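## Task

Get the dispenser's beads into the green cup and leave that cup upright on the dispenser's tray, staying there without the robot's support. A few stray beads on the tray or table are acceptable. At the end, release everything and move the arms away.

## Robot and tools

Robot: two arms, left_arm and right_arm, mounted facing each other across a table. Each has six joints plus a gripper. A mount counts as part of its arm. Never let the arms collide or shove each other hard, and never push or knock anything off the table. Occasionally an outside force may tug a held part or nudge a loose object. Scene 1 has a reference image (the dispenser manual), which show_instructions displays again.

World frame: origin at the table centre, table surface at z = +0.020 m, +z up. left_arm's base sits on the +y side; the arm names do not correspond to image left or right. Positions are in metres, orientations are quaternions in w,x,y,z order, velocities in m/s and rad/s. Reported hand positions can be somewhat wrong, more so when an arm is stretched out. A gripper's fingers point along its own +x and close along its own y; the reported end_effector_position lies between the finger pads, roughly 3 to 4 cm back from the tips.

Tool execute_actions takes "actions", a list holding either nothing, one motion, or one wait, plus optional "pictures" (true/false; images come by default). An empty list only reports the present state. A motion is {"rows": [...], "steps": n}, with n from 1 to 15 (default 15), each step lasting 1/30 s. Each row is used for one step; if rows run out, the final row keeps being applied. A wait is {"steps": n} with n up to 300, counted from the previous result, and your thinking time eats into it. A rejected call does nothing at all.

Every row is exactly 14 numbers covering both arms, even when one arm is idle: left_arm's waist, shoulder, elbow, wrist pitch, wrist yaw, wrist roll, gripper opening, then the same seven for right_arm. The six joint values are absolute target angles in radians, the same quantities shown in Joint positions, not offsets. Ranges per arm: waist -3.054 to 3.054, shoulder 0.000 to 3.142, elbow 0.000 to 2.356, wrist pitch -1.571 to 1.571, wrist yaw -1.571 to 1.571, wrist roll -3.142 to 3.142. A call is rejected if any target exceeds a range end by over 0.010 rad and is also beyond where that joint currently sits. Real ends may differ by up to 0.010 rad; a target past the real end is clipped there and the result prints "joint sent to its limit" (possibly about an earlier, still-running move). Absence of that line does not prove more travel is available.

Gripper opening is an absolute value from -1 to 1: +1 fully open, empty fingers touch near -0.80, and values below that close no further. Closing fully takes at least about 0.5 s. grip_measured reports the actual opening on that same scale; Joint positions gives it in metres as the pad gap (0.088 m when fully open). To hold something, keep commanding a value well under grip_measured; the larger the gap, the stronger the squeeze (about 34 N per pad at most, some grippers less). Fast closing can squeeze harder and sometimes pops the fingers open. Each gripper's reading may be off by about 1 mm, consistently.

Motion limits: each step, the target sent to a joint stays within a fixed distance of its measured angle (0.211 rad for waist, shoulder, elbow; 0.213 wrist pitch; 0.267 wrist yaw; 0.228 wrist roll), and if the targets would move the gripper more than 70 mm from where it is, all are pulled back proportionally. Big moves therefore need several calls. Friction may leave joints short of target, especially at long reach, and tiny changes may not move at all, so check Joint positions after each move.

Between calls the arms keep heading to the last row sent, until everything nearly stops or a step is HELD. HELD marks steps where some of your row was not delivered. "joint command not followed" means a clearance check altered or blocked joint targets; the rest of the row still applied. Fingers already moving finish their motion.

Hazards: if contact torque hits a joint's load limit (N m: waist 17.4, shoulder 21.6, elbow 21.5, wrist pitch 5.67, wrist yaw 5.65, wrist roll 5.3; held weight counts) that arm halts for 10 s and drops the remainder of the call. Joint torque readings are total drive output, noisy and offset, and do not determine faults. Holding loads warms motors: MOTOR HOT appears from 50 °C; at 95 °C an OVER-TEMPERATURE FAULT freezes the arm, and if it does not cool within 30 to 60 s it goes limp, gripper included. Avoid drops, slips, slamming and hard pushes, and move smoothly with modest effort.

Cameras (504x504 each): cam_head_left, cam_head_right, cam_high, cam_low, cam_left_wrist, cam_right_wrist. Calibration lines give K, distortion D and T_world_to_cam (world to camera, metres); fixed cameras may be off by a couple of degrees and millimetres, and wrist camera poses follow their arm's joint readings. zoom_image takes "camera" and "region" [x0, y0, x1, y1] in image pixels from the top-left, no larger than 504 by 504, and returns a sharper crop of that camera's latest image.

finished_scene takes "scene", the current scene's number; it ends and grades the scene irreversibly, so only call it once the cup stands upright on the tray with the beads inside, untouched by the grippers, and the arms have backed away. Replying without any tool call ends everything.

Each tool is called by a JSON object that holds its "op" and its "data", one argument or row to a line.

## Session

{"op": "execute_actions", "data": {
  "actions": []
}}

Scene clock: 0.00 s of 4050.00 s.
left_arm: end_effector_position=(+0.1188, +0.4307, +0.2883) grip_measured=+0.838 end_effector_quat_wxyz=(+0.696, +0.297, +0.625, -0.190) end_effector_velocity=(-0.000, +0.003, +0.003) end_effector_angular_velocity=(+0.017, -0.014, +0.006) | right_arm: end_effector_position=(-0.2201, -0.5907, +0.3554) grip_measured=+0.825 end_effector_quat_wxyz=(+0.424, -0.374, +0.646, -0.513) end_effector_velocity=(-0.002, +0.001, +0.002) end_effector_angular_velocity=(-0.004, +0.015, -0.011)
Joint positions: left_arm=[ 0.517  1.478  1.502 -1.518 -0.165  0.209  0.08 ] | right_arm=[ 1.138  1.031  0.66   0.053 -1.018 -1.961  0.079]
Joint velocities: left_arm=[-0.002 -0.007  0.002 -0.007 -0.022 -0.007  0.   ] | right_arm=[-0.002 -0.002 -0.002  0.022  0.007  0.007 -0.   ]
Joint torques (N m, as the arm reports them, + toward a larger angle): no reading
Heat: left arm: hottest shoulder 32 °C (+0.0 °C/min); right arm: hottest wrist pitch 27 °C (+0.0 °C/min).
camera_calibration (this result's frames):
cam_left_wrist: T_world_to_cam=[[-0.658036, -0.728798, -0.189324, 0.460699], [-0.740268, 0.580122, 0.339795, -0.236457], [-0.137811, 0.363747, -0.921247, 0.200977], [0, 0, 0, 1]] pos_world=[0.155812, 0.399825, 0.352718]
cam_right_wrist: T_world_to_cam=[[0.0394972, -0.14367, 0.988837, -0.420988], [-0.774204, 0.621226, 0.121183, 0.185658], [-0.631702, -0.770348, -0.0866933, -0.47835], [0, 0, 0, 1]] pos_world=[-0.14181, -0.544315, 0.352321]

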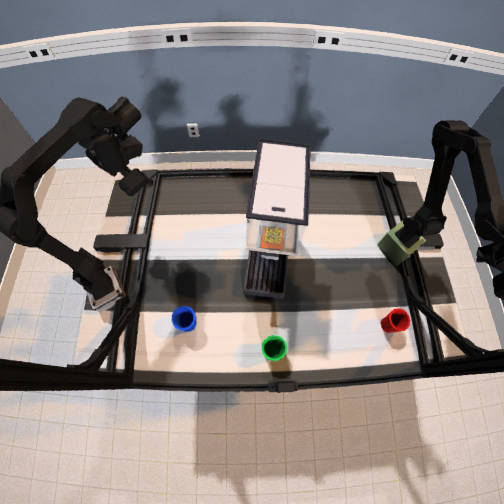

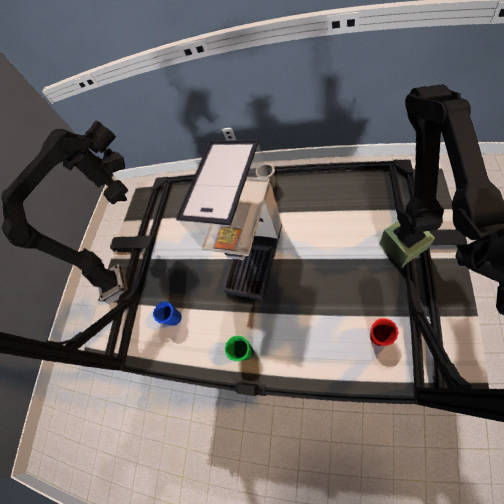

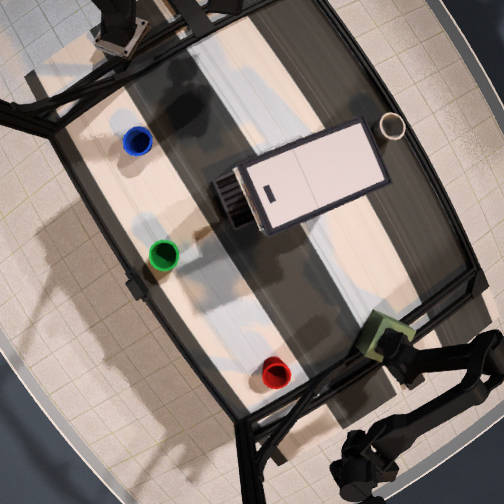

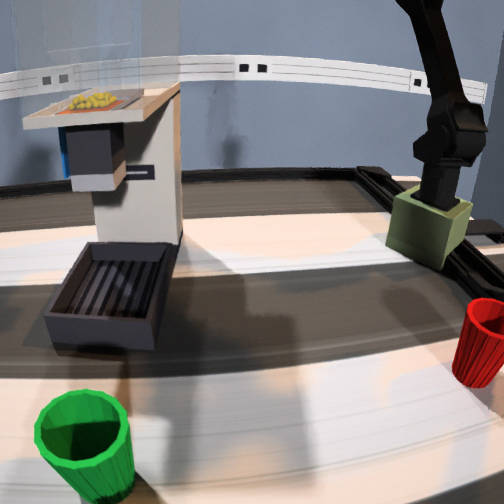

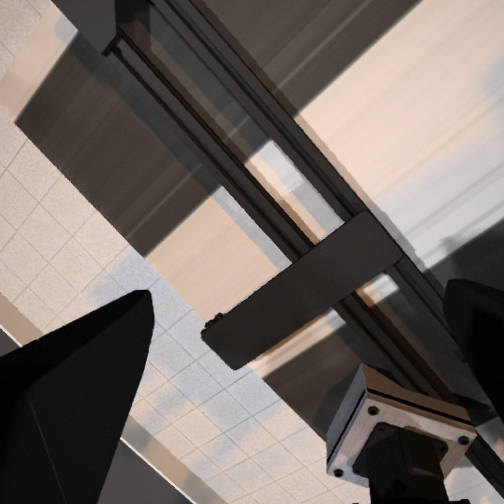

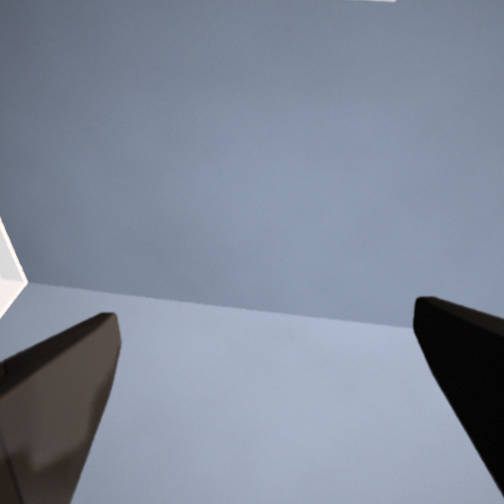

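{"op": "zoom_image", "data": {
  "camera": "cam_high",
  "region": [100, 110, 300, 290]
}}

{"op": "zoom_image", "data": {
  "camera": "cam_head_left",
  "region": [220, 200, 340, 320]
}}

{"op": "zoom_image", "data": {
  "camera": "cam_low",
  "region": [0, 70, 220, 370]
}}

{"op": "zoom_image", "data": {
  "camera": "cam_head_left",
  "region": [150, 290, 310, 400]
}}

Region (100, 110, 300, 290) of cam_high's 504x504 image, scaled by 2.520, with more detail than that image has; it fills the top 454 rows of this view, and the rest is white.

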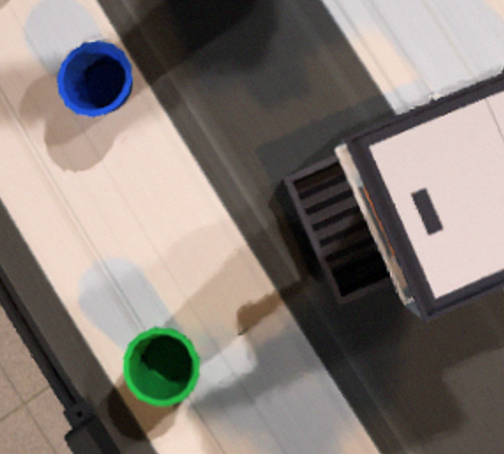

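Region (220, 200, 340, 320) of cam_head_left's 504x504 image, scaled by 4.200, with more detail than that image has.

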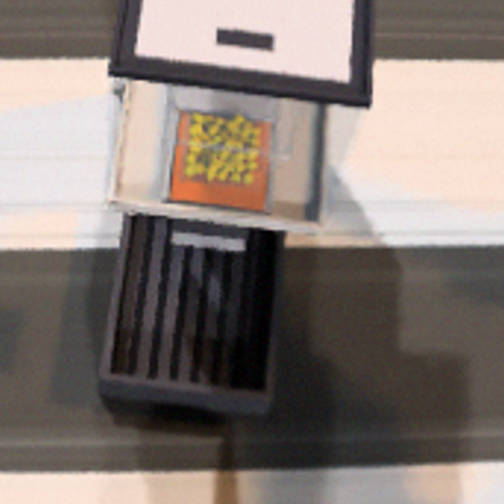

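Region (0, 70, 220, 370) of cam_low's 504x504 image, scaled by 1.680, with more detail than that image has; it fills the left 370 columns of this view, and the rest is white.

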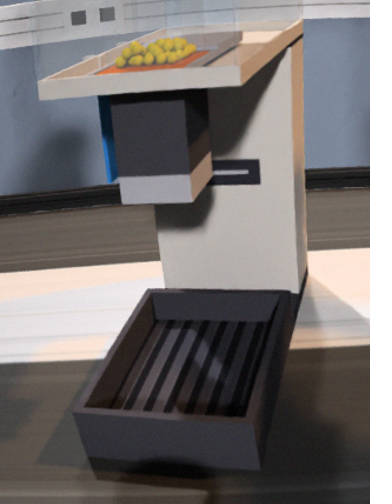

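Region (150, 290, 310, 400) of cam_head_left's 504x504 image, scaled by 3.150, with more detail than that image has; it fills the top 346 rows of this view, and the rest is white.

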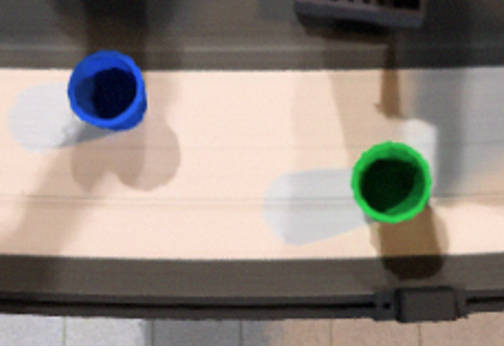

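{"op": "zoom_image", "data": {
  "camera": "cam_low",
  "region": [10, 80, 190, 260]
}}

{"op": "zoom_image", "data": {
  "camera": "cam_low",
  "region": [30, 225, 200, 365]
}}

{"op": "zoom_image", "data": {
  "camera": "cam_head_right",
  "region": [170, 150, 310, 310]
}}

{"op": "zoom_image", "data": {
  "camera": "cam_high",
  "region": [200, 100, 420, 250]
}}

Region (10, 80, 190, 260) of cam_low's 504x504 image, scaled by 2.800, with more detail than that image has.

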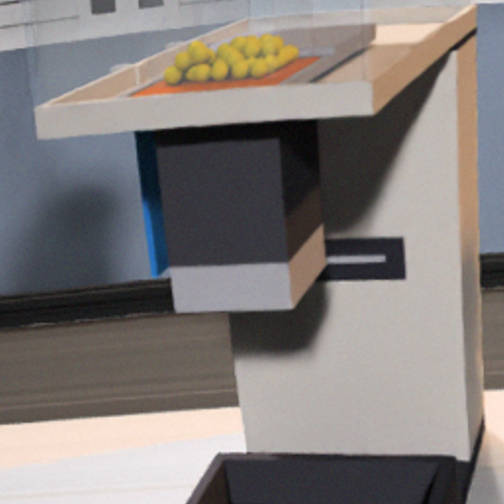

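Region (30, 225, 200, 365) of cam_low's 504x504 image, scaled by 2.965, with more detail than that image has; it fills the top 415 rows of this view, and the rest is white.

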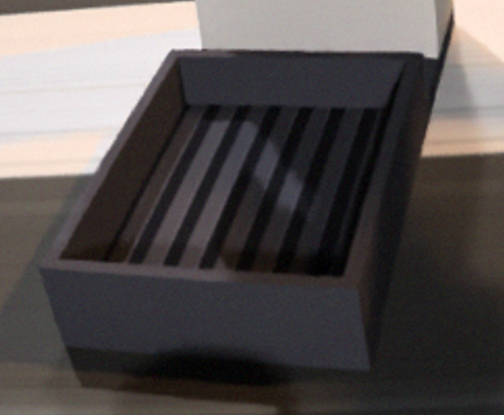

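Region (170, 150, 310, 310) of cam_head_right's 504x504 image, scaled by 3.150, with more detail than that image has; it fills the left 441 columns of this view, and the rest is white.

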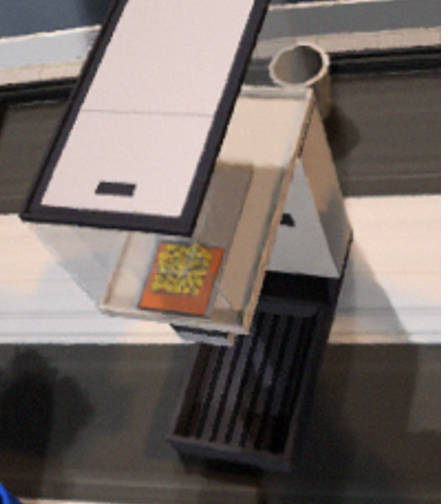

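Region (200, 100, 420, 250) of cam_high's 504x504 image, scaled by 2.291, with more detail than that image has; it fills the top 344 rows of this view, and the rest is white.

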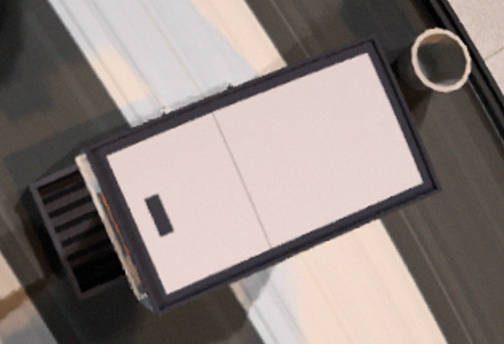

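{"op": "execute_actions", "data": {
  "actions": [
    {"rows":[
[0.510,1.477,1.498,-1.512,-0.162,0.205,0.86,1.138,1.031,0.66,0.053,-1.018,-1.961,0.825],
[0.496,1.475,1.490,-1.500,-0.157,0.198,0.88,1.138,1.031,0.66,0.053,-1.018,-1.961,0.825],
[0.475,1.472,1.478,-1.482,-0.150,0.189,0.90,1.138,1.031,0.66,0.053,-1.018,-1.961,0.825],
[0.447,1.468,1.462,-1.458,-0.141,0.178,0.93,1.138,1.031,0.66,0.053,-1.018,-1.961,0.825],
[0.412,1.463,1.442,-1.428,-0.132,0.167,0.96,1.138,1.031,0.66,0.053,-1.018,-1.961,0.825],
[0.370,1.457,1.422,-1.396,-0.123,0.156,1,1.138,1.031,0.66,0.053,-1.018,-1.961,0.825],
[0.328,1.451,1.402,-1.364,-0.114,0.145,1,1.138,1.031,0.66,0.053,-1.018,-1.961,0.825],
[0.286,1.445,1.382,-1.332,-0.105,0.134,1,1.138,1.031,0.66,0.053,-1.018,-1.961,0.825],
[0.244,1.439,1.362,-1.300,-0.096,0.123,1,1.138,1.031,0.66,0.053,-1.018,-1.961,0.825],
[0.202,1.433,1.342,-1.268,-0.087,0.112,1,1.138,1.031,0.66,0.053,-1.018,-1.961,0.825],
[0.160,1.427,1.322,-1.236,-0.078,0.101,1,1.138,1.031,0.66,0.053,-1.018,-1.961,0.825],
[0.118,1.421,1.302,-1.204,-0.069,0.090,1,1.138,1.031,0.66,0.053,-1.018,-1.961,0.825],
[0.076,1.415,1.282,-1.172,-0.060,0.079,1,1.138,1.031,0.66,0.053,-1.018,-1.961,0.825],
[0.034,1.409,1.262,-1.140,-0.051,0.068,1,1.138,1.031,0.66,0.053,-1.018,-1.961,0.825],
[-0.008,1.403,1.242,-1.108,-0.042,0.057,1,1.138,1.031,0.66,0.053,-1.018,-1.961,0.825]],"steps":15}
  ],
  "pictures": false
}}

{"op": "execute_actions", "data": {
  "actions": [
    {"rows":[
[-0.050,1.397,1.222,-1.076,-0.033,0.046,1,1.138,1.031,0.66,0.053,-1.018,-1.961,0.825],
[-0.092,1.391,1.202,-1.044,-0.024,0.035,1,1.138,1.031,0.66,0.053,-1.018,-1.961,0.825],
[-0.134,1.385,1.182,-1.012,-0.016,0.025,1,1.138,1.031,0.66,0.053,-1.018,-1.961,0.825],
[-0.176,1.379,1.162,-0.980,-0.009,0.016,1,1.138,1.031,0.66,0.053,-1.018,-1.961,0.825],
[-0.218,1.374,1.142,-0.948,-0.003,0.009,1,1.138,1.031,0.66,0.053,-1.018,-1.961,0.825],
[-0.260,1.370,1.122,-0.916,0.001,0.004,1,1.138,1.031,0.66,0.053,-1.018,-1.961,0.825],
[-0.302,1.366,1.102,-0.884,0.004,0,1,1.138,1.031,0.66,0.053,-1.018,-1.961,0.825],
[-0.344,1.363,1.082,-0.852,0.005,-0.002,1,1.138,1.031,0.66,0.053,-1.018,-1.961,0.825],
[-0.386,1.361,1.062,-0.820,0.005,-0.002,1,1.138,1.031,0.66,0.053,-1.018,-1.961,0.825],
[-0.428,1.360,1.042,-0.788,0.005,-0.002,1,1.138,1.031,0.66,0.053,-1.018,-1.961,0.825],
[-0.470,1.360,1.022,-0.756,0.005,-0.002,1,1.138,1.031,0.66,0.053,-1.018,-1.961,0.825],
[-0.512,1.360,1.002,-0.724,0.005,-0.002,1,1.138,1.031,0.66,0.053,-1.018,-1.961,0.825],
[-0.554,1.360,0.982,-0.692,0.005,-0.002,1,1.138,1.031,0.66,0.053,-1.018,-1.961,0.825],
[-0.596,1.360,0.965,-0.660,0.005,-0.002,1,1.138,1.031,0.66,0.053,-1.018,-1.961,0.825],
[-0.638,1.360,0.950,-0.628,0.005,-0.002,1,1.138,1.031,0.66,0.053,-1.018,-1.961,0.825]],"steps":15}
  ],
  "pictures": false
}}

{"op": "execute_actions", "data": {
  "actions": [
    {"rows":[
[-0.680,1.363,0.937,-0.592,0.005,-0.002,1,1.138,1.031,0.66,0.053,-1.018,-1.961,0.825],
[-0.722,1.369,0.925,-0.552,0.005,-0.002,1,1.138,1.031,0.66,0.053,-1.018,-1.961,0.825],
[-0.764,1.378,0.914,-0.508,0.005,-0.002,1,1.138,1.031,0.66,0.053,-1.018,-1.961,0.825],
[-0.799,1.390,0.904,-0.464,0.005,-0.002,1,1.138,1.031,0.66,0.053,-1.018,-1.961,0.825],
[-0.827,1.405,0.894,-0.420,0.005,-0.002,1,1.138,1.031,0.66,0.053,-1.018,-1.961,0.825],
[-0.848,1.423,0.885,-0.376,0.005,-0.002,1,1.138,1.031,0.66,0.053,-1.018,-1.961,0.825],
[-0.863,1.441,0.876,-0.332,0.005,-0.002,1,1.138,1.031,0.66,0.053,-1.018,-1.961,0.825],
[-0.873,1.459,0.868,-0.288,0.005,-0.002,1,1.138,1.031,0.66,0.053,-1.018,-1.961,0.825],
[-0.878,1.477,0.861,-0.244,0.005,-0.002,1,1.138,1.031,0.66,0.053,-1.018,-1.961,0.825],
[-0.878,1.495,0.854,-0.200,0.005,-0.002,1,1.138,1.031,0.66,0.053,-1.018,-1.961,0.825],
[-0.878,1.513,0.848,-0.156,0.005,-0.002,1,1.138,1.031,0.66,0.053,-1.018,-1.961,0.825],
[-0.878,1.531,0.842,-0.112,0.005,-0.002,1,1.138,1.031,0.66,0.053,-1.018,-1.961,0.825],
[-0.878,1.549,0.836,-0.068,0.005,-0.002,1,1.138,1.031,0.66,0.053,-1.018,-1.961,0.825],
[-0.878,1.567,0.831,-0.024,0.005,-0.002,1,1.138,1.031,0.66,0.053,-1.018,-1.961,0.825],
[-0.878,1.585,0.826,0.020,0.005,-0.002,1,1.138,1.031,0.66,0.053,-1.018,-1.961,0.825]],"steps":15}
  ],
  "pictures": false
}}

{"op": "execute_actions", "data": {
  "actions": [
    {"rows":[
[-0.878,1.603,0.821,0.064,0.005,-0.002,1,1.138,1.031,0.66,0.053,-1.018,-1.961,0.825],
[-0.878,1.621,0.816,0.108,0.005,-0.002,1,1.138,1.031,0.66,0.053,-1.018,-1.961,0.825],
[-0.878,1.639,0.812,0.152,0.005,-0.002,1,1.138,1.031,0.66,0.053,-1.018,-1.961,0.825],
[-0.878,1.657,0.808,0.196,0.005,-0.002,1,1.138,1.031,0.66,0.053,-1.018,-1.961,0.825],
[-0.878,1.675,0.804,0.240,0.005,-0.002,1,1.138,1.031,0.66,0.053,-1.018,-1.961,0.825],
[-0.878,1.693,0.800,0.284,0.005,-0.002,1,1.138,1.031,0.66,0.053,-1.018,-1.961,0.825],
[-0.878,1.711,0.797,0.328,0.005,-0.002,1,1.138,1.031,0.66,0.053,-1.018,-1.961,0.825],
[-0.878,1.729,0.794,0.372,0.005,-0.002,1,1.138,1.031,0.66,0.053,-1.018,-1.961,0.825],
[-0.878,1.747,0.791,0.414,0.005,-0.002,1,1.138,1.031,0.66,0.053,-1.018,-1.961,0.825],
[-0.878,1.765,0.788,0.453,0.005,-0.002,1,1.138,1.031,0.66,0.053,-1.018,-1.961,0.825],
[-0.878,1.781,0.786,0.489,0.005,-0.002,1,1.138,1.031,0.66,0.053,-1.018,-1.961,0.825],
[-0.878,1.796,0.785,0.522,0.005,-0.002,1,1.138,1.031,0.66,0.053,-1.018,-1.961,0.825],
[-0.878,1.809,0.785,0.552,0.005,-0.002,1,1.138,1.031,0.66,0.053,-1.018,-1.961,0.825],
[-0.878,1.821,0.785,0.579,0.005,-0.002,1,1.138,1.031,0.66,0.053,-1.018,-1.961,0.825],
[-0.878,1.832,0.785,0.603,0.005,-0.002,1,1.138,1.031,0.66,0.053,-1.018,-1.961,0.825]],"steps":15}
  ],
  "pictures": false
}}

{"op": "execute_actions", "data": {
  "actions": [
    {"rows":[
[-0.878,1.841,0.785,0.624,0.005,-0.002,1,1.138,1.031,0.66,0.053,-1.018,-1.961,0.825],
[-0.878,1.849,0.785,0.642,0.005,-0.002,1,1.138,1.031,0.66,0.053,-1.018,-1.961,0.825],
[-0.878,1.856,0.785,0.657,0.005,-0.002,1,1.138,1.031,0.66,0.053,-1.018,-1.961,0.825],
[-0.878,1.861,0.785,0.669,0.005,-0.002,1,1.138,1.031,0.66,0.053,-1.018,-1.961,0.825],
[-0.878,1.865,0.785,0.679,0.005,-0.002,1,1.138,1.031,0.66,0.053,-1.018,-1.961,0.825],
[-0.878,1.868,0.785,0.686,0.005,-0.002,1,1.138,1.031,0.66,0.053,-1.018,-1.961,0.825],
[-0.878,1.870,0.785,0.691,0.005,-0.002,1,1.138,1.031,0.66,0.053,-1.018,-1.961,0.825],
[-0.878,1.870,0.785,0.694,0.005,-0.002,1,1.138,1.031,0.66,0.053,-1.018,-1.961,0.825]],"steps":15}
  ]
}}

Scene clock: 120.50 s of 4050.00 s.
left_arm: end_effector_position=(+0.0663, +0.3098, +0.2529) grip_measured=+0.999 end_effector_quat_wxyz=(+0.705, +0.324, +0.525, -0.349) end_effector_velocity=(-0.266, -0.311, -0.078) end_effector_angular_velocity=(-0.640, -0.073, -0.997) | right_arm: end_effector_position=(-0.2202, -0.5907, +0.3552) grip_measured=+0.825 end_effector_quat_wxyz=(+0.424, -0.374, +0.646, -0.513) end_effector_velocity=(+0.001, +0.000, -0.001) end_effector_angular_velocity=(-0.004, -0.014, +0.003)
Joint positions: left_arm=[ 0.102  1.434  1.303 -1.191 -0.07   0.09   0.088] | right_arm=[ 1.138  1.032  0.66   0.053 -1.018 -1.961  0.079]
Joint velocities: left_arm=[-1.253 -0.193 -0.579  0.916  0.256 -0.33   0.001] | right_arm=[-0.002 -0.002 -0.002 -0.007 -0.007  0.007  0.   ]
Joint torques (N m, as the arm reports them, + toward a larger angle): left_arm=[-0.24 -7.02  5.7   0.56  0.13 -0.17] | right_arm=[ 0.13 -2.8   6.72  1.39 -0.24  0.07]
Heat: left arm: hottest shoulder 35 °C (+0.0 °C/min); right arm: hottest elbow 32 °C (+1.0 °C/min).
Steps of this call (steps 1 to 90: nothing new was sent; then 117.00 s passed at rest; steps 91 to 105: all 15 steps of this action). Readings (joint positions):
91: left_arm=[0.517 1.478 1.502 -1.518 -0.165 0.209] | right_arm=[1.138 1.032 0.660 0.053 -1.018 -1.961]
92: left_arm=[0.515 1.478 1.502 -1.517 -0.165 0.209] | right_arm=[1.138 1.032 0.660 0.053 -1.018 -1.961]
94: left_arm=[0.499 1.478 1.495 -1.496 -0.163 0.200] | right_arm=[1.138 1.032 0.660 0.053 -1.018 -1.961]
98: left_arm=[0.390 1.469 1.438 -1.405 -0.134 0.164] | right_arm=[1.138 1.032 0.660 0.053 -1.018 -1.961]
105: the state above

Scene clock: 121.00 s of 4050.00 s.
left_arm: end_effector_position=(-0.1097, +0.2115, +0.2093) grip_measured=+1.000 end_effector_quat_wxyz=(+0.613, +0.361, +0.366, -0.600) end_effector_velocity=(-0.399, -0.061, -0.101) end_effector_angular_velocity=(-0.364, +0.002, -1.240) | right_arm: end_effector_position=(-0.2202, -0.5907, +0.3552) grip_measured=+0.825 end_effector_quat_wxyz=(+0.424, -0.374, +0.646, -0.513) end_effector_velocity=(-0.000, -0.000, -0.003) end_effector_angular_velocity=(+0.007, -0.005, -0.003)
Joint positions: left_arm=[-0.527  1.374  1.006 -0.713 -0.001  0.004  0.088] | right_arm=[ 1.138  1.032  0.66   0.053 -1.018 -1.961  0.079]
Joint velocities: left_arm=[-1.243 -0.002 -0.554  0.916  0.007 -0.007  0.   ] | right_arm=[ 0.002  0.002 -0.002 -0.007  0.007 -0.007  0.   ]
Joint torques (N m, as the arm reports them, + toward a larger angle): left_arm=[-0.35 -6.82  6.25  0.9   0.24 -0.18] | right_arm=[ 0.16 -2.89  6.66  1.39 -0.22  0.07]
Heat: left arm: hottest shoulder 35 °C (+0.0 °C/min); right arm: hottest elbow 32 °C (+1.0 °C/min).
Steps of this call (steps 1 to 15: all 15 steps of this action). Readings (joint positions):
1: left_arm=[0.061 1.427 1.283 -1.160 -0.061 0.079] | right_arm=[1.138 1.032 0.660 0.053 -1.018 -1.961]
2: left_arm=[0.019 1.421 1.263 -1.128 -0.053 0.068] | right_arm=[1.138 1.032 0.660 0.053 -1.018 -1.961]
4: left_arm=[-0.065 1.409 1.223 -1.063 -0.036 0.047] | right_arm=[1.138 1.032 0.660 0.053 -1.018 -1.961]
8: left_arm=[-0.233 1.387 1.144 -0.936 -0.011 0.016] | right_arm=[1.138 1.032 0.660 0.053 -1.018 -1.961]
15: the state above

Scene clock: 121.50 s of 4050.00 s.
left_arm: end_effector_position=(-0.2425, +0.1603, +0.1798) grip_measured=+1.000 end_effector_quat_wxyz=(+0.539, +0.307, +0.220, -0.753) end_effector_velocity=(-0.050, -0.143, -0.071) end_effector_angular_velocity=(-0.539, +0.181, +0.003) | right_arm: end_effector_position=(-0.2202, -0.5907, +0.3552) grip_measured=+0.825 end_effector_quat_wxyz=(+0.424, -0.374, +0.646, -0.513) end_effector_velocity=(+0.001, +0.000, +0.001) end_effector_angular_velocity=(-0.001, +0.014, +0.006)
Joint positions: left_arm=[-0.874  1.526  0.849 -0.097  0.003  0.003  0.088] | right_arm=[ 1.138  1.032  0.66   0.053 -1.018 -1.961  0.079]
Joint velocities: left_arm=[-0.007  0.54  -0.188  1.297 -0.007 -0.007  0.   ] | right_arm=[-0.002 -0.002 -0.002  0.007 -0.007 -0.007 -0.   ]
Joint torques (N m, as the arm reports them, + toward a larger angle): left_arm=[-0.36 -4.83  6.26  1.31  0.1  -0.17] | right_arm=[ 0.16 -2.95  6.85  1.37 -0.28  0.07]
Heat: left arm: hottest shoulder 35 °C (+0.0 °C/min); right arm: hottest elbow 32 °C (+1.0 °C/min).
Steps of this call (steps 1 to 15: all 15 steps of this action). Readings (joint positions):
1: left_arm=[-0.569 1.374 0.988 -0.681 -0.001 0.004] | right_arm=[1.138 1.032 0.660 0.053 -1.018 -1.961]
2: left_arm=[-0.610 1.374 0.971 -0.647 -0.001 0.003] | right_arm=[1.138 1.032 0.660 0.053 -1.018 -1.961]
4: left_arm=[-0.694 1.374 0.942 -0.570 -0.000 0.003] | right_arm=[1.138 1.032 0.660 0.053 -1.018 -1.961]
8: left_arm=[-0.826 1.402 0.905 -0.398 0.003 0.003] | right_arm=[1.138 1.032 0.660 0.053 -1.018 -1.961]
15: the state above

Scene clock: 122.00 s of 4050.00 s.
left_arm: end_effector_position=(-0.2628, +0.1010, +0.1639) grip_measured=+1.000 end_effector_quat_wxyz=(+0.566, +0.188, +0.134, -0.791) end_effector_velocity=(-0.023, -0.067, -0.019) end_effector_angular_velocity=(-0.413, +0.129, +0.001) | right_arm: end_effector_position=(-0.2202, -0.5907, +0.3552) grip_measured=+0.825 end_effector_quat_wxyz=(+0.424, -0.374, +0.646, -0.513) end_effector_velocity=(+0.001, +0.000, +0.001) end_effector_angular_velocity=(+0.005, +0.027, +0.008)
Joint positions: left_arm=[-0.875  1.783  0.795  0.523  0.003  0.003  0.088] | right_arm=[ 1.138  1.032  0.66   0.053 -1.018 -1.961  0.079]
Joint velocities: left_arm=[-0.002  0.403 -0.037  0.872 -0.007  0.007  0.   ] | right_arm=[-0.002 -0.002 -0.002  0.007 -0.007 -0.022 -0.   ]
Joint torques (N m, as the arm reports them, + toward a larger angle): left_arm=[-0.35 -6.14  5.54  1.49  0.1  -0.18] | right_arm=[ 0.13 -2.87  6.84  1.42 -0.25  0.08]
Heat: left arm: hottest shoulder 35 °C (+0.0 °C/min); right arm: hottest elbow 32 °C (+1.0 °C/min).
Steps of this call (steps 1 to 15: all 15 steps of this action). Readings (joint positions):
1: left_arm=[-0.874 1.544 0.843 -0.053 0.003 0.003] | right_arm=[1.138 1.032 0.660 0.053 -1.018 -1.961]
2: left_arm=[-0.874 1.562 0.838 -0.008 0.003 0.003] | right_arm=[1.138 1.032 0.660 0.053 -1.018 -1.961]
4: left_arm=[-0.874 1.597 0.829 0.082 0.003 0.003] | right_arm=[1.138 1.032 0.660 0.053 -1.018 -1.961]
8: left_arm=[-0.875 1.667 0.813 0.256 0.003 0.003] | right_arm=[1.138 1.032 0.660 0.053 -1.018 -1.961]
15: the state above

Scene clock: 122.50 s of 4050.00 s.
left_arm: end_effector_position=(-0.2673, +0.0882, +0.1659) grip_measured=+1.000 end_effector_quat_wxyz=(+0.572, +0.150, +0.106, -0.799) end_effector_velocity=(-0.002, +0.001, +0.004) end_effector_angular_velocity=(-0.004, +0.026, -0.001) | right_arm: end_effector_position=(-0.2202, -0.5907, +0.3552) grip_measured=+0.825 end_effector_quat_wxyz=(+0.424, -0.374, +0.646, -0.513) end_effector_velocity=(+0.000, +0.001, -0.004) end_effector_angular_velocity=(+0.003, -0.028, -0.011)
Joint positions: left_arm=[-0.875  1.852  0.793  0.69   0.003  0.003  0.088] | right_arm=[ 1.138  1.032  0.66   0.053 -1.018 -1.961  0.079]
Joint velocities: left_arm=[-0.002 -0.007 -0.002  0.007  0.007 -0.022  0.   ] | right_arm=[-0.002 -0.002 -0.002 -0.022  0.007  0.007 -0.   ]
Joint torques (N m, as the arm reports them, + toward a larger angle): left_arm=[-0.16 -5.88  5.22  1.47  0.1  -0.18] | right_arm=[ 0.09 -2.86  6.74  1.42 -0.26  0.05]
Heat: left arm: hottest shoulder 35 °C (+0.0 °C/min); right arm: hottest elbow 32 °C (+1.0 °C/min).
Steps of this call (steps 1 to 15: all 15 steps of this action). Readings (joint positions):
1: left_arm=[-0.875 1.796 0.794 0.550 0.003 0.003] | right_arm=[1.138 1.032 0.660 0.053 -1.018 -1.961]
2: left_arm=[-0.875 1.807 0.794 0.576 0.003 0.003] | right_arm=[1.138 1.032 0.660 0.053 -1.018 -1.961]
4: left_arm=[-0.875 1.826 0.793 0.618 0.003 0.003] | right_arm=[1.138 1.032 0.660 0.053 -1.018 -1.961]
8: left_arm=[-0.875 1.847 0.793 0.670 0.003 0.003] | right_arm=[1.138 1.032 0.660 0.053 -1.018 -1.961]
15: the state above
camera_calibration (this result's frames):
cam_left_wrist: T_world_to_cam=[[-0.945985, 0.322339, -0.0347764, -0.261524], [0.24573, 0.642885, -0.725476, 0.152752], [-0.211492, -0.694835, -0.687368, 0.194484], [0, 0, 0, 1]] pos_world=[-0.243801, 0.121232, 0.235405]
cam_right_wrist: T_world_to_cam=[[0.038752, -0.143787, 0.98885, -0.421077], [-0.774295, 0.621212, 0.120673, 0.185803], [-0.631637, -0.770338, -0.0872608, -0.47817], [0, 0, 0, 1]] pos_world=[-0.141846, -0.544321, 0.352235]

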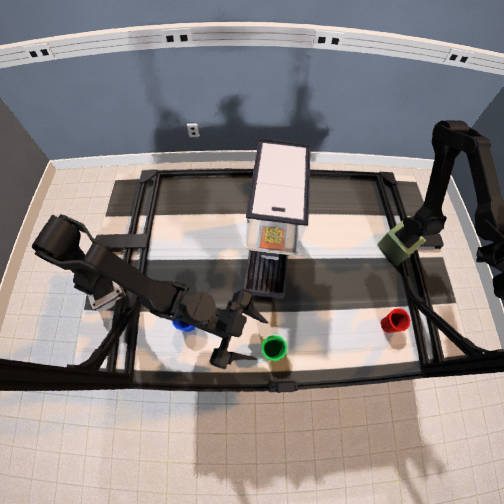

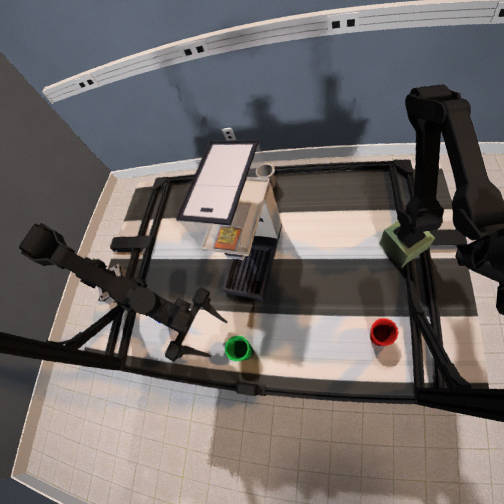

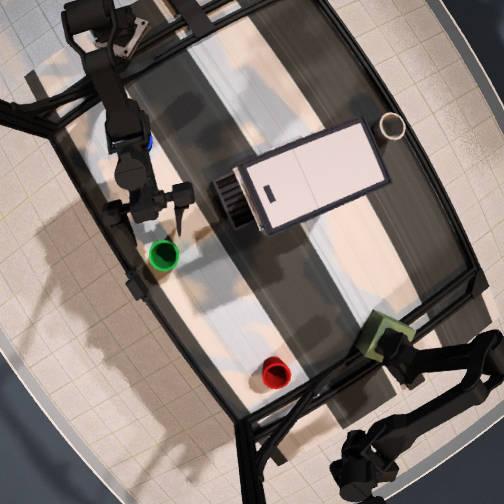

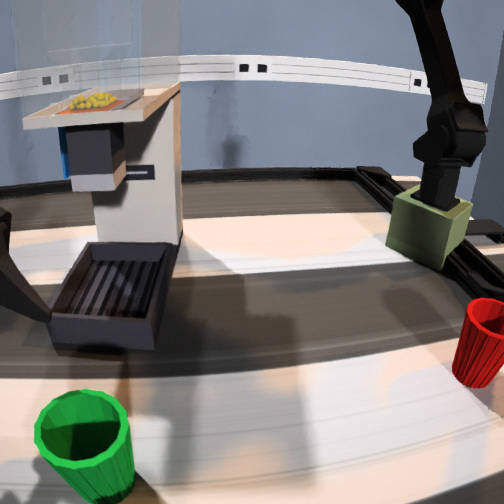

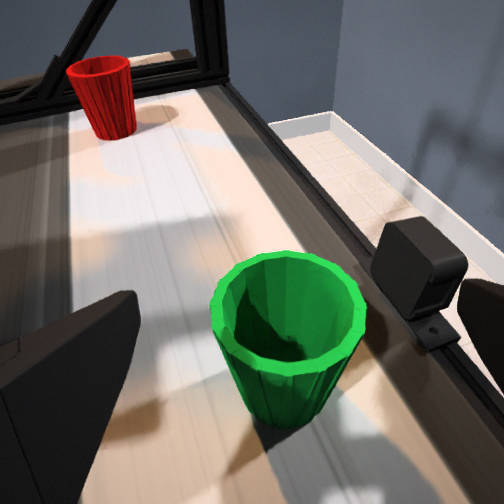

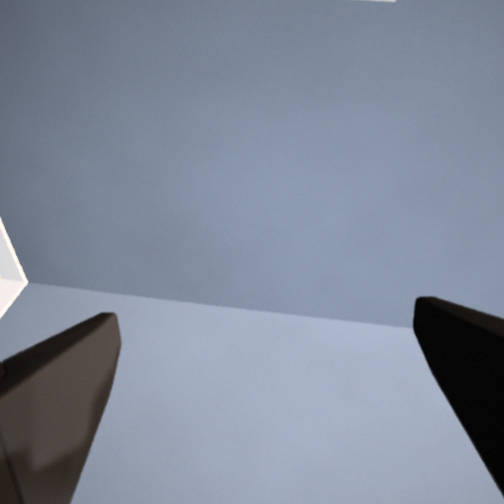

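{"op": "execute_actions", "data": {
  "actions": [
    {"rows":[
[-0.879,1.871,0.790,0.695,0.005,-0.002,1,1.138,1.031,0.66,0.053,-1.018,-1.961,0.825],
[-0.879,1.875,0.795,0.699,0.005,-0.002,1,1.138,1.031,0.66,0.053,-1.018,-1.961,0.825],
[-0.879,1.881,0.800,0.704,0.005,-0.002,1,1.138,1.031,0.66,0.053,-1.018,-1.961,0.825],
[-0.879,1.890,0.804,0.711,0.005,-0.002,1,1.138,1.031,0.66,0.053,-1.018,-1.961,0.825],
[-0.879,1.900,0.808,0.719,0.005,-0.002,1,1.138,1.031,0.66,0.053,-1.018,-1.961,0.825],
[-0.879,1.913,0.810,0.729,0.005,-0.002,1,1.138,1.031,0.66,0.053,-1.018,-1.961,0.825],
[-0.879,1.927,0.813,0.740,0.005,-0.002,1,1.138,1.031,0.66,0.053,-1.018,-1.961,0.825],
[-0.879,1.942,0.817,0.751,0.005,-0.002,1,1.138,1.031,0.66,0.053,-1.018,-1.961,0.825],
[-0.879,1.959,0.822,0.763,0.005,-0.002,1,1.138,1.031,0.66,0.053,-1.018,-1.961,0.825],
[-0.879,1.976,0.827,0.775,0.005,-0.002,1,1.138,1.031,0.66,0.053,-1.018,-1.961,0.825],
[-0.879,1.995,0.833,0.788,0.005,-0.002,1,1.138,1.031,0.66,0.053,-1.018,-1.961,0.825],
[-0.879,2.014,0.840,0.800,0.005,-0.002,1,1.138,1.031,0.66,0.053,-1.018,-1.961,0.825],
[-0.879,2.034,0.849,0.812,0.005,-0.002,1,1.138,1.031,0.66,0.053,-1.018,-1.961,0.825],
[-0.879,2.055,0.857,0.823,0.005,-0.002,1,1.138,1.031,0.66,0.053,-1.018,-1.961,0.825],
[-0.879,2.075,0.867,0.834,0.005,-0.002,1,1.138,1.031,0.66,0.053,-1.018,-1.961,0.825]],"steps":15}
  ],
  "pictures": false
}}

{"op": "execute_actions", "data": {
  "actions": [
    {"rows":[
[-0.879,2.096,0.877,0.844,0.005,-0.002,1,1.138,1.031,0.66,0.053,-1.018,-1.961,0.825],
[-0.879,2.116,0.888,0.854,0.005,-0.002,1,1.138,1.031,0.66,0.053,-1.018,-1.961,0.825],
[-0.879,2.136,0.899,0.862,0.005,-0.002,1,1.138,1.031,0.66,0.053,-1.018,-1.961,0.825],
[-0.879,2.155,0.911,0.870,0.005,-0.002,1,1.138,1.031,0.66,0.053,-1.018,-1.961,0.825],
[-0.879,2.174,0.923,0.877,0.005,-0.002,1,1.138,1.031,0.66,0.053,-1.018,-1.961,0.825],
[-0.879,2.191,0.935,0.883,0.005,-0.002,1,1.138,1.031,0.66,0.053,-1.018,-1.961,0.825],
[-0.879,2.208,0.947,0.888,0.005,-0.002,1,1.138,1.031,0.66,0.053,-1.018,-1.961,0.825],
[-0.879,2.223,0.958,0.892,0.005,-0.002,1,1.138,1.031,0.66,0.053,-1.018,-1.961,0.825],
[-0.879,2.237,0.968,0.895,0.005,-0.002,1,1.138,1.031,0.66,0.053,-1.018,-1.961,0.825],
[-0.879,2.250,0.977,0.898,0.005,-0.002,1,1.138,1.031,0.66,0.053,-1.018,-1.961,0.825],
[-0.879,2.260,0.986,0.900,0.005,-0.002,1,1.138,1.031,0.66,0.053,-1.018,-1.961,0.825],
[-0.879,2.269,0.993,0.902,0.005,-0.002,0.96,1.138,1.031,0.66,0.053,-1.018,-1.961,0.825],
[-0.879,2.275,0.998,0.903,0.005,-0.002,0.91,1.138,1.031,0.66,0.053,-1.018,-1.961,0.825],
[-0.879,2.279,1.001,0.904,0.005,-0.002,0.86,1.138,1.031,0.66,0.053,-1.018,-1.961,0.825],
[-0.879,2.280,1.002,0.904,0.005,-0.002,0.81,1.138,1.031,0.66,0.053,-1.018,-1.961,0.825]],"steps":15}
  ],
  "pictures": false
}}

{"op": "execute_actions", "data": {
  "actions": [
    {"rows":[
[-0.879,2.280,1.002,0.904,0.005,-0.002,0.76,1.138,1.031,0.66,0.053,-1.018,-1.961,0.825],
[-0.879,2.280,1.002,0.904,0.005,-0.002,0.71,1.138,1.031,0.66,0.053,-1.018,-1.961,0.825],
[-0.879,2.280,1.002,0.904,0.005,-0.002,0.67,1.138,1.031,0.66,0.053,-1.018,-1.961,0.825],
[-0.879,2.280,1.002,0.904,0.005,-0.002,0.63,1.138,1.031,0.66,0.053,-1.018,-1.961,0.825],
[-0.879,2.280,1.002,0.904,0.005,-0.002,0.59,1.138,1.031,0.66,0.053,-1.018,-1.961,0.825],
[-0.879,2.280,1.002,0.904,0.005,-0.002,0.55,1.138,1.031,0.66,0.053,-1.018,-1.961,0.825],
[-0.879,2.280,1.002,0.904,0.005,-0.002,0.52,1.138,1.031,0.66,0.053,-1.018,-1.961,0.825],
[-0.879,2.280,1.002,0.904,0.005,-0.002,0.49,1.138,1.031,0.66,0.053,-1.018,-1.961,0.825],
[-0.879,2.280,1.002,0.904,0.005,-0.002,0.46,1.138,1.031,0.66,0.053,-1.018,-1.961,0.825],
[-0.879,2.280,1.002,0.904,0.005,-0.002,0.43,1.138,1.031,0.66,0.053,-1.018,-1.961,0.825],
[-0.879,2.280,1.002,0.904,0.005,-0.002,0.40,1.138,1.031,0.66,0.053,-1.018,-1.961,0.825],
[-0.879,2.280,1.002,0.904,0.005,-0.002,0.37,1.138,1.031,0.66,0.053,-1.018,-1.961,0.825],
[-0.879,2.280,1.002,0.904,0.005,-0.002,0.33,1.138,1.031,0.66,0.053,-1.018,-1.961,0.825],
[-0.879,2.280,1.002,0.904,0.005,-0.002,0.29,1.138,1.031,0.66,0.053,-1.018,-1.961,0.825],
[-0.879,2.280,1.002,0.904,0.005,-0.002,0.25,1.138,1.031,0.66,0.053,-1.018,-1.961,0.825]],"steps":15}
  ]
}}

Scene clock: 161.07 s of 4050.00 s.
left_arm: end_effector_position=(-0.2733, +0.0718, +0.1351) grip_measured=+1.000 end_effector_quat_wxyz=(+0.572, +0.148, +0.105, -0.800) end_effector_velocity=(-0.019, -0.064, -0.127) end_effector_angular_velocity=(+0.030, -0.011, +0.021) | right_arm: end_effector_position=(-0.2202, -0.5907, +0.3552) grip_measured=+0.825 end_effector_quat_wxyz=(+0.424, -0.374, +0.646, -0.513) end_effector_velocity=(+0.001, +0.000, -0.001) end_effector_angular_velocity=(-0.004, -0.014, +0.003)
Joint positions: left_arm=[-0.876  2.006  0.839  0.802  0.003  0.003  0.088] | right_arm=[ 1.138  1.032  0.66   0.053 -1.018 -1.961  0.079]
Joint velocities: left_arm=[-0.002  0.593  0.232  0.33  -0.022 -0.007  0.   ] | right_arm=[-0.002 -0.002 -0.002 -0.007 -0.007  0.007 -0.   ]
Joint torques (N m, as the arm reports them, + toward a larger angle): left_arm=[-0.26 -6.59  6.82  1.43  0.08 -0.17] | right_arm=[ 0.06 -2.86  6.79  1.39 -0.27  0.05]
Heat: left arm: hottest shoulder 37 °C (+2.0 °C/min); right arm: hottest elbow 32 °C (+0.0 °C/min).
Steps of this call (steps 1 to 15: the robot went on to your last target; steps 16 to 90: nothing new was sent; then 35.07 s passed at rest; steps 91 to 105: all 15 steps of this action). Readings (joint positions):
91: left_arm=[-0.875 1.853 0.793 0.691 0.003 0.003] | right_arm=[1.138 1.032 0.660 0.053 -1.018 -1.961]
92: left_arm=[-0.875 1.853 0.793 0.692 0.003 0.003] | right_arm=[1.138 1.032 0.660 0.053 -1.018 -1.961]
94: left_arm=[-0.876 1.858 0.793 0.699 0.003 0.003] | right_arm=[1.138 1.032 0.660 0.053 -1.018 -1.961]
98: left_arm=[-0.876 1.889 0.802 0.726 0.003 0.003] | right_arm=[1.138 1.032 0.660 0.053 -1.018 -1.961]
105: the state above

Scene clock: 161.57 s of 4050.00 s.
left_arm: end_effector_position=(-0.2842, +0.0401, +0.0870) grip_measured=+0.912 end_effector_quat_wxyz=(+0.572, +0.149, +0.106, -0.800) end_effector_velocity=(-0.008, -0.024, -0.042) end_effector_angular_velocity=(+0.036, +0.021, +0.018) | right_arm: end_effector_position=(-0.2202, -0.5907, +0.3552) grip_measured=+0.825 end_effector_quat_wxyz=(+0.424, -0.374, +0.646, -0.513) end_effector_velocity=(+0.001, +0.002, -0.001) end_effector_angular_velocity=(-0.004, -0.014, -0.002)
Joint positions: left_arm=[-0.876  2.248  0.984  0.897  0.003  0.003  0.084] | right_arm=[ 1.138  1.032  0.66   0.053 -1.018 -1.961  0.079]
Joint velocities: left_arm=[-0.002  0.183  0.134  0.022 -0.007 -0.037 -0.059] | right_arm=[-0.007 -0.002 -0.002 -0.007 -0.007  0.007 -0.   ]
Joint torques (N m, as the arm reports them, + toward a larger angle): left_arm=[-0.25 -8.15  6.24  1.54  0.06 -0.17] | right_arm=[-0.03 -2.78  6.68  1.38 -0.27  0.08]
Heat: left arm: hottest shoulder 37 °C (+2.0 °C/min); right arm: hottest elbow 32 °C (+0.0 °C/min).
Steps of this call (steps 1 to 15: all 15 steps of this action). Readings (joint positions):
1: left_arm=[-0.876 2.026 0.847 0.813 0.003 0.003] | right_arm=[1.138 1.032 0.660 0.053 -1.018 -1.961]
2: left_arm=[-0.876 2.046 0.857 0.824 0.003 0.003] | right_arm=[1.138 1.032 0.660 0.053 -1.018 -1.961]
4: left_arm=[-0.876 2.086 0.876 0.843 0.003 0.003] | right_arm=[1.138 1.032 0.660 0.053 -1.018 -1.961]
8: left_arm=[-0.876 2.161 0.921 0.874 0.003 0.003] | right_arm=[1.138 1.032 0.660 0.053 -1.018 -1.961]
15: the state above

Scene clock: 162.07 s of 4050.00 s.
left_arm: end_effector_position=(-0.2853, +0.0374, +0.0861) grip_measured=+0.438 end_effector_quat_wxyz=(+0.572, +0.147, +0.104, -0.800) end_effector_velocity=(-0.003, +0.000, +0.003) end_effector_angular_velocity=(-0.001, +0.005, +0.002) | right_arm: end_effector_position=(-0.2202, -0.5907, +0.3552) grip_measured=+0.825 end_effector_quat_wxyz=(+0.424, -0.374, +0.646, -0.513) end_effector_velocity=(-0.001, +0.001, +0.003) end_effector_angular_velocity=(-0.003, +0.028, +0.001)
Joint positions: left_arm=[-0.877  2.26   0.995  0.902  0.003  0.002  0.06 ] | right_arm=[ 1.138  1.032  0.66   0.053 -1.018 -1.961  0.079]
Joint velocities: left_arm=[-0.007 -0.007  0.002 -0.007 -0.007 -0.007  0.   ] | right_arm=[-0.007 -0.002 -0.002  0.022 -0.007 -0.007 -0.   ]
Joint torques (N m, as the arm reports them, + toward a larger angle): left_arm=[-0.27 -7.69  6.14  1.44  0.09 -0.14] | right_arm=[ 0.1  -2.94  6.77  1.38 -0.28  0.06]
Heat: left arm: hottest shoulder 37 °C (+2.0 °C/min); right arm: hottest elbow 32 °C (+0.0 °C/min).
Steps of this call (steps 1 to 15: all 15 steps of this action). Readings (joint positions):
1: left_arm=[-0.876 2.253 0.987 0.898 0.003 0.003] | right_arm=[1.138 1.032 0.660 0.053 -1.018 -1.961]
2: left_arm=[-0.876 2.256 0.990 0.899 0.003 0.003] | right_arm=[1.138 1.032 0.660 0.053 -1.018 -1.961]
4: left_arm=[-0.876 2.259 0.992 0.900 0.003 0.003] | right_arm=[1.138 1.032 0.660 0.053 -1.018 -1.961]
8: left_arm=[-0.876 2.259 0.995 0.901 0.003 0.003] | right_arm=[1.138 1.032 0.660 0.053 -1.018 -1.961]
15: the state above
camera_calibration (this result's frames):
cam_left_wrist: T_world_to_cam=[[-0.945513, 0.323771, -0.0343047, -0.264949], [0.244907, 0.637838, -0.730194, 0.132329], [-0.214535, -0.69881, -0.682378, 0.0994083], [0, 0, 0, 1]] pos_world=[-0.261594, 0.0708462, 0.155371]
cam_right_wrist: T_world_to_cam=[[0.038752, -0.143787, 0.98885, -0.421077], [-0.774295, 0.621212, 0.120673, 0.185803], [-0.631637, -0.770338, -0.0872608, -0.47817], [0, 0, 0, 1]] pos_world=[-0.141846, -0.544321, 0.352235]

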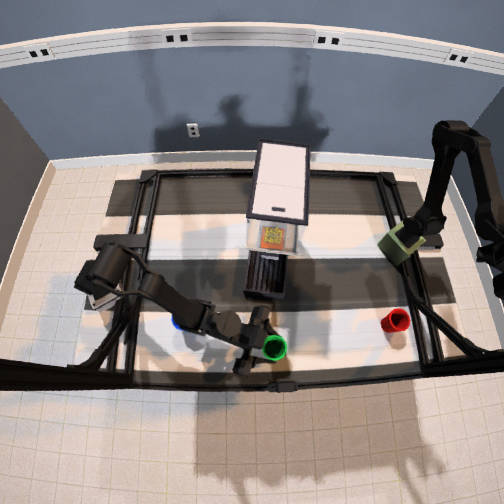

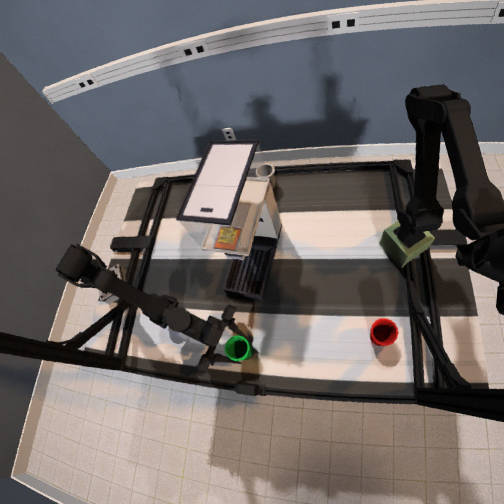

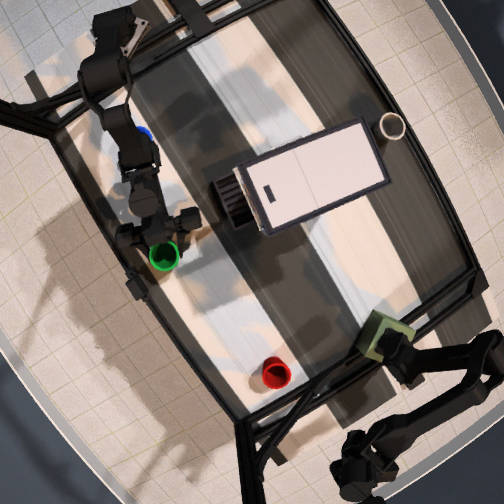

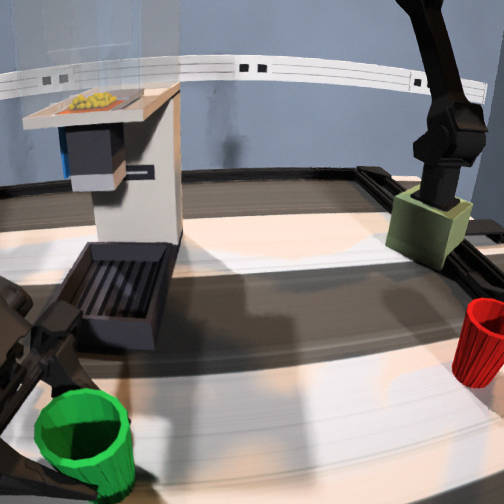

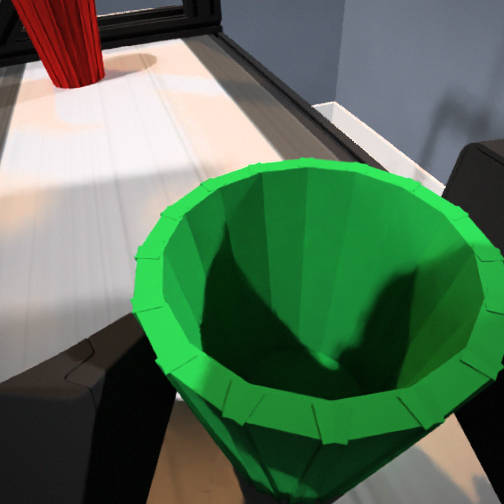

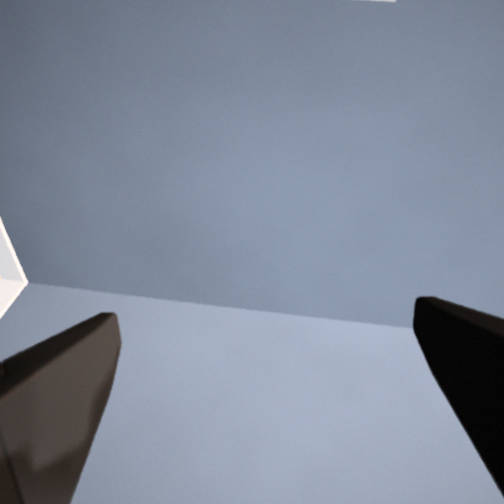

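{"op": "zoom_image", "data": {
  "camera": "cam_high",
  "region": [100, 160, 230, 290]
}}

{"op": "zoom_image", "data": {
  "camera": "cam_low",
  "region": [0, 260, 200, 504]
}}

Region (100, 160, 230, 290) of cam_high's 504x504 image, scaled by 3.877, with more detail than that image has.

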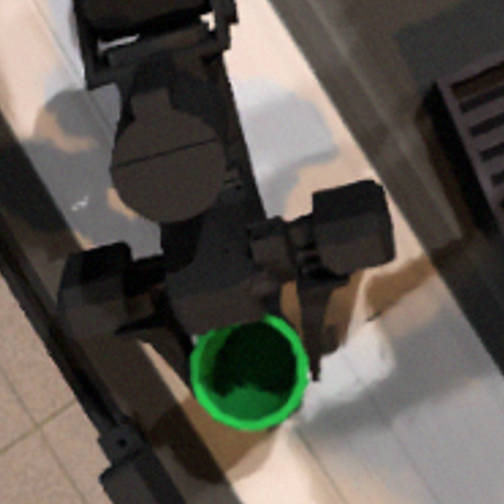

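Region (0, 260, 200, 504) of cam_low's 504x504 image, scaled by 2.066, with more detail than that image has; it fills the left 413 columns of this view, and the rest is white.

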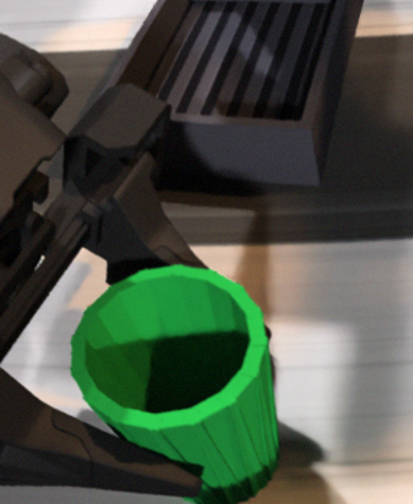

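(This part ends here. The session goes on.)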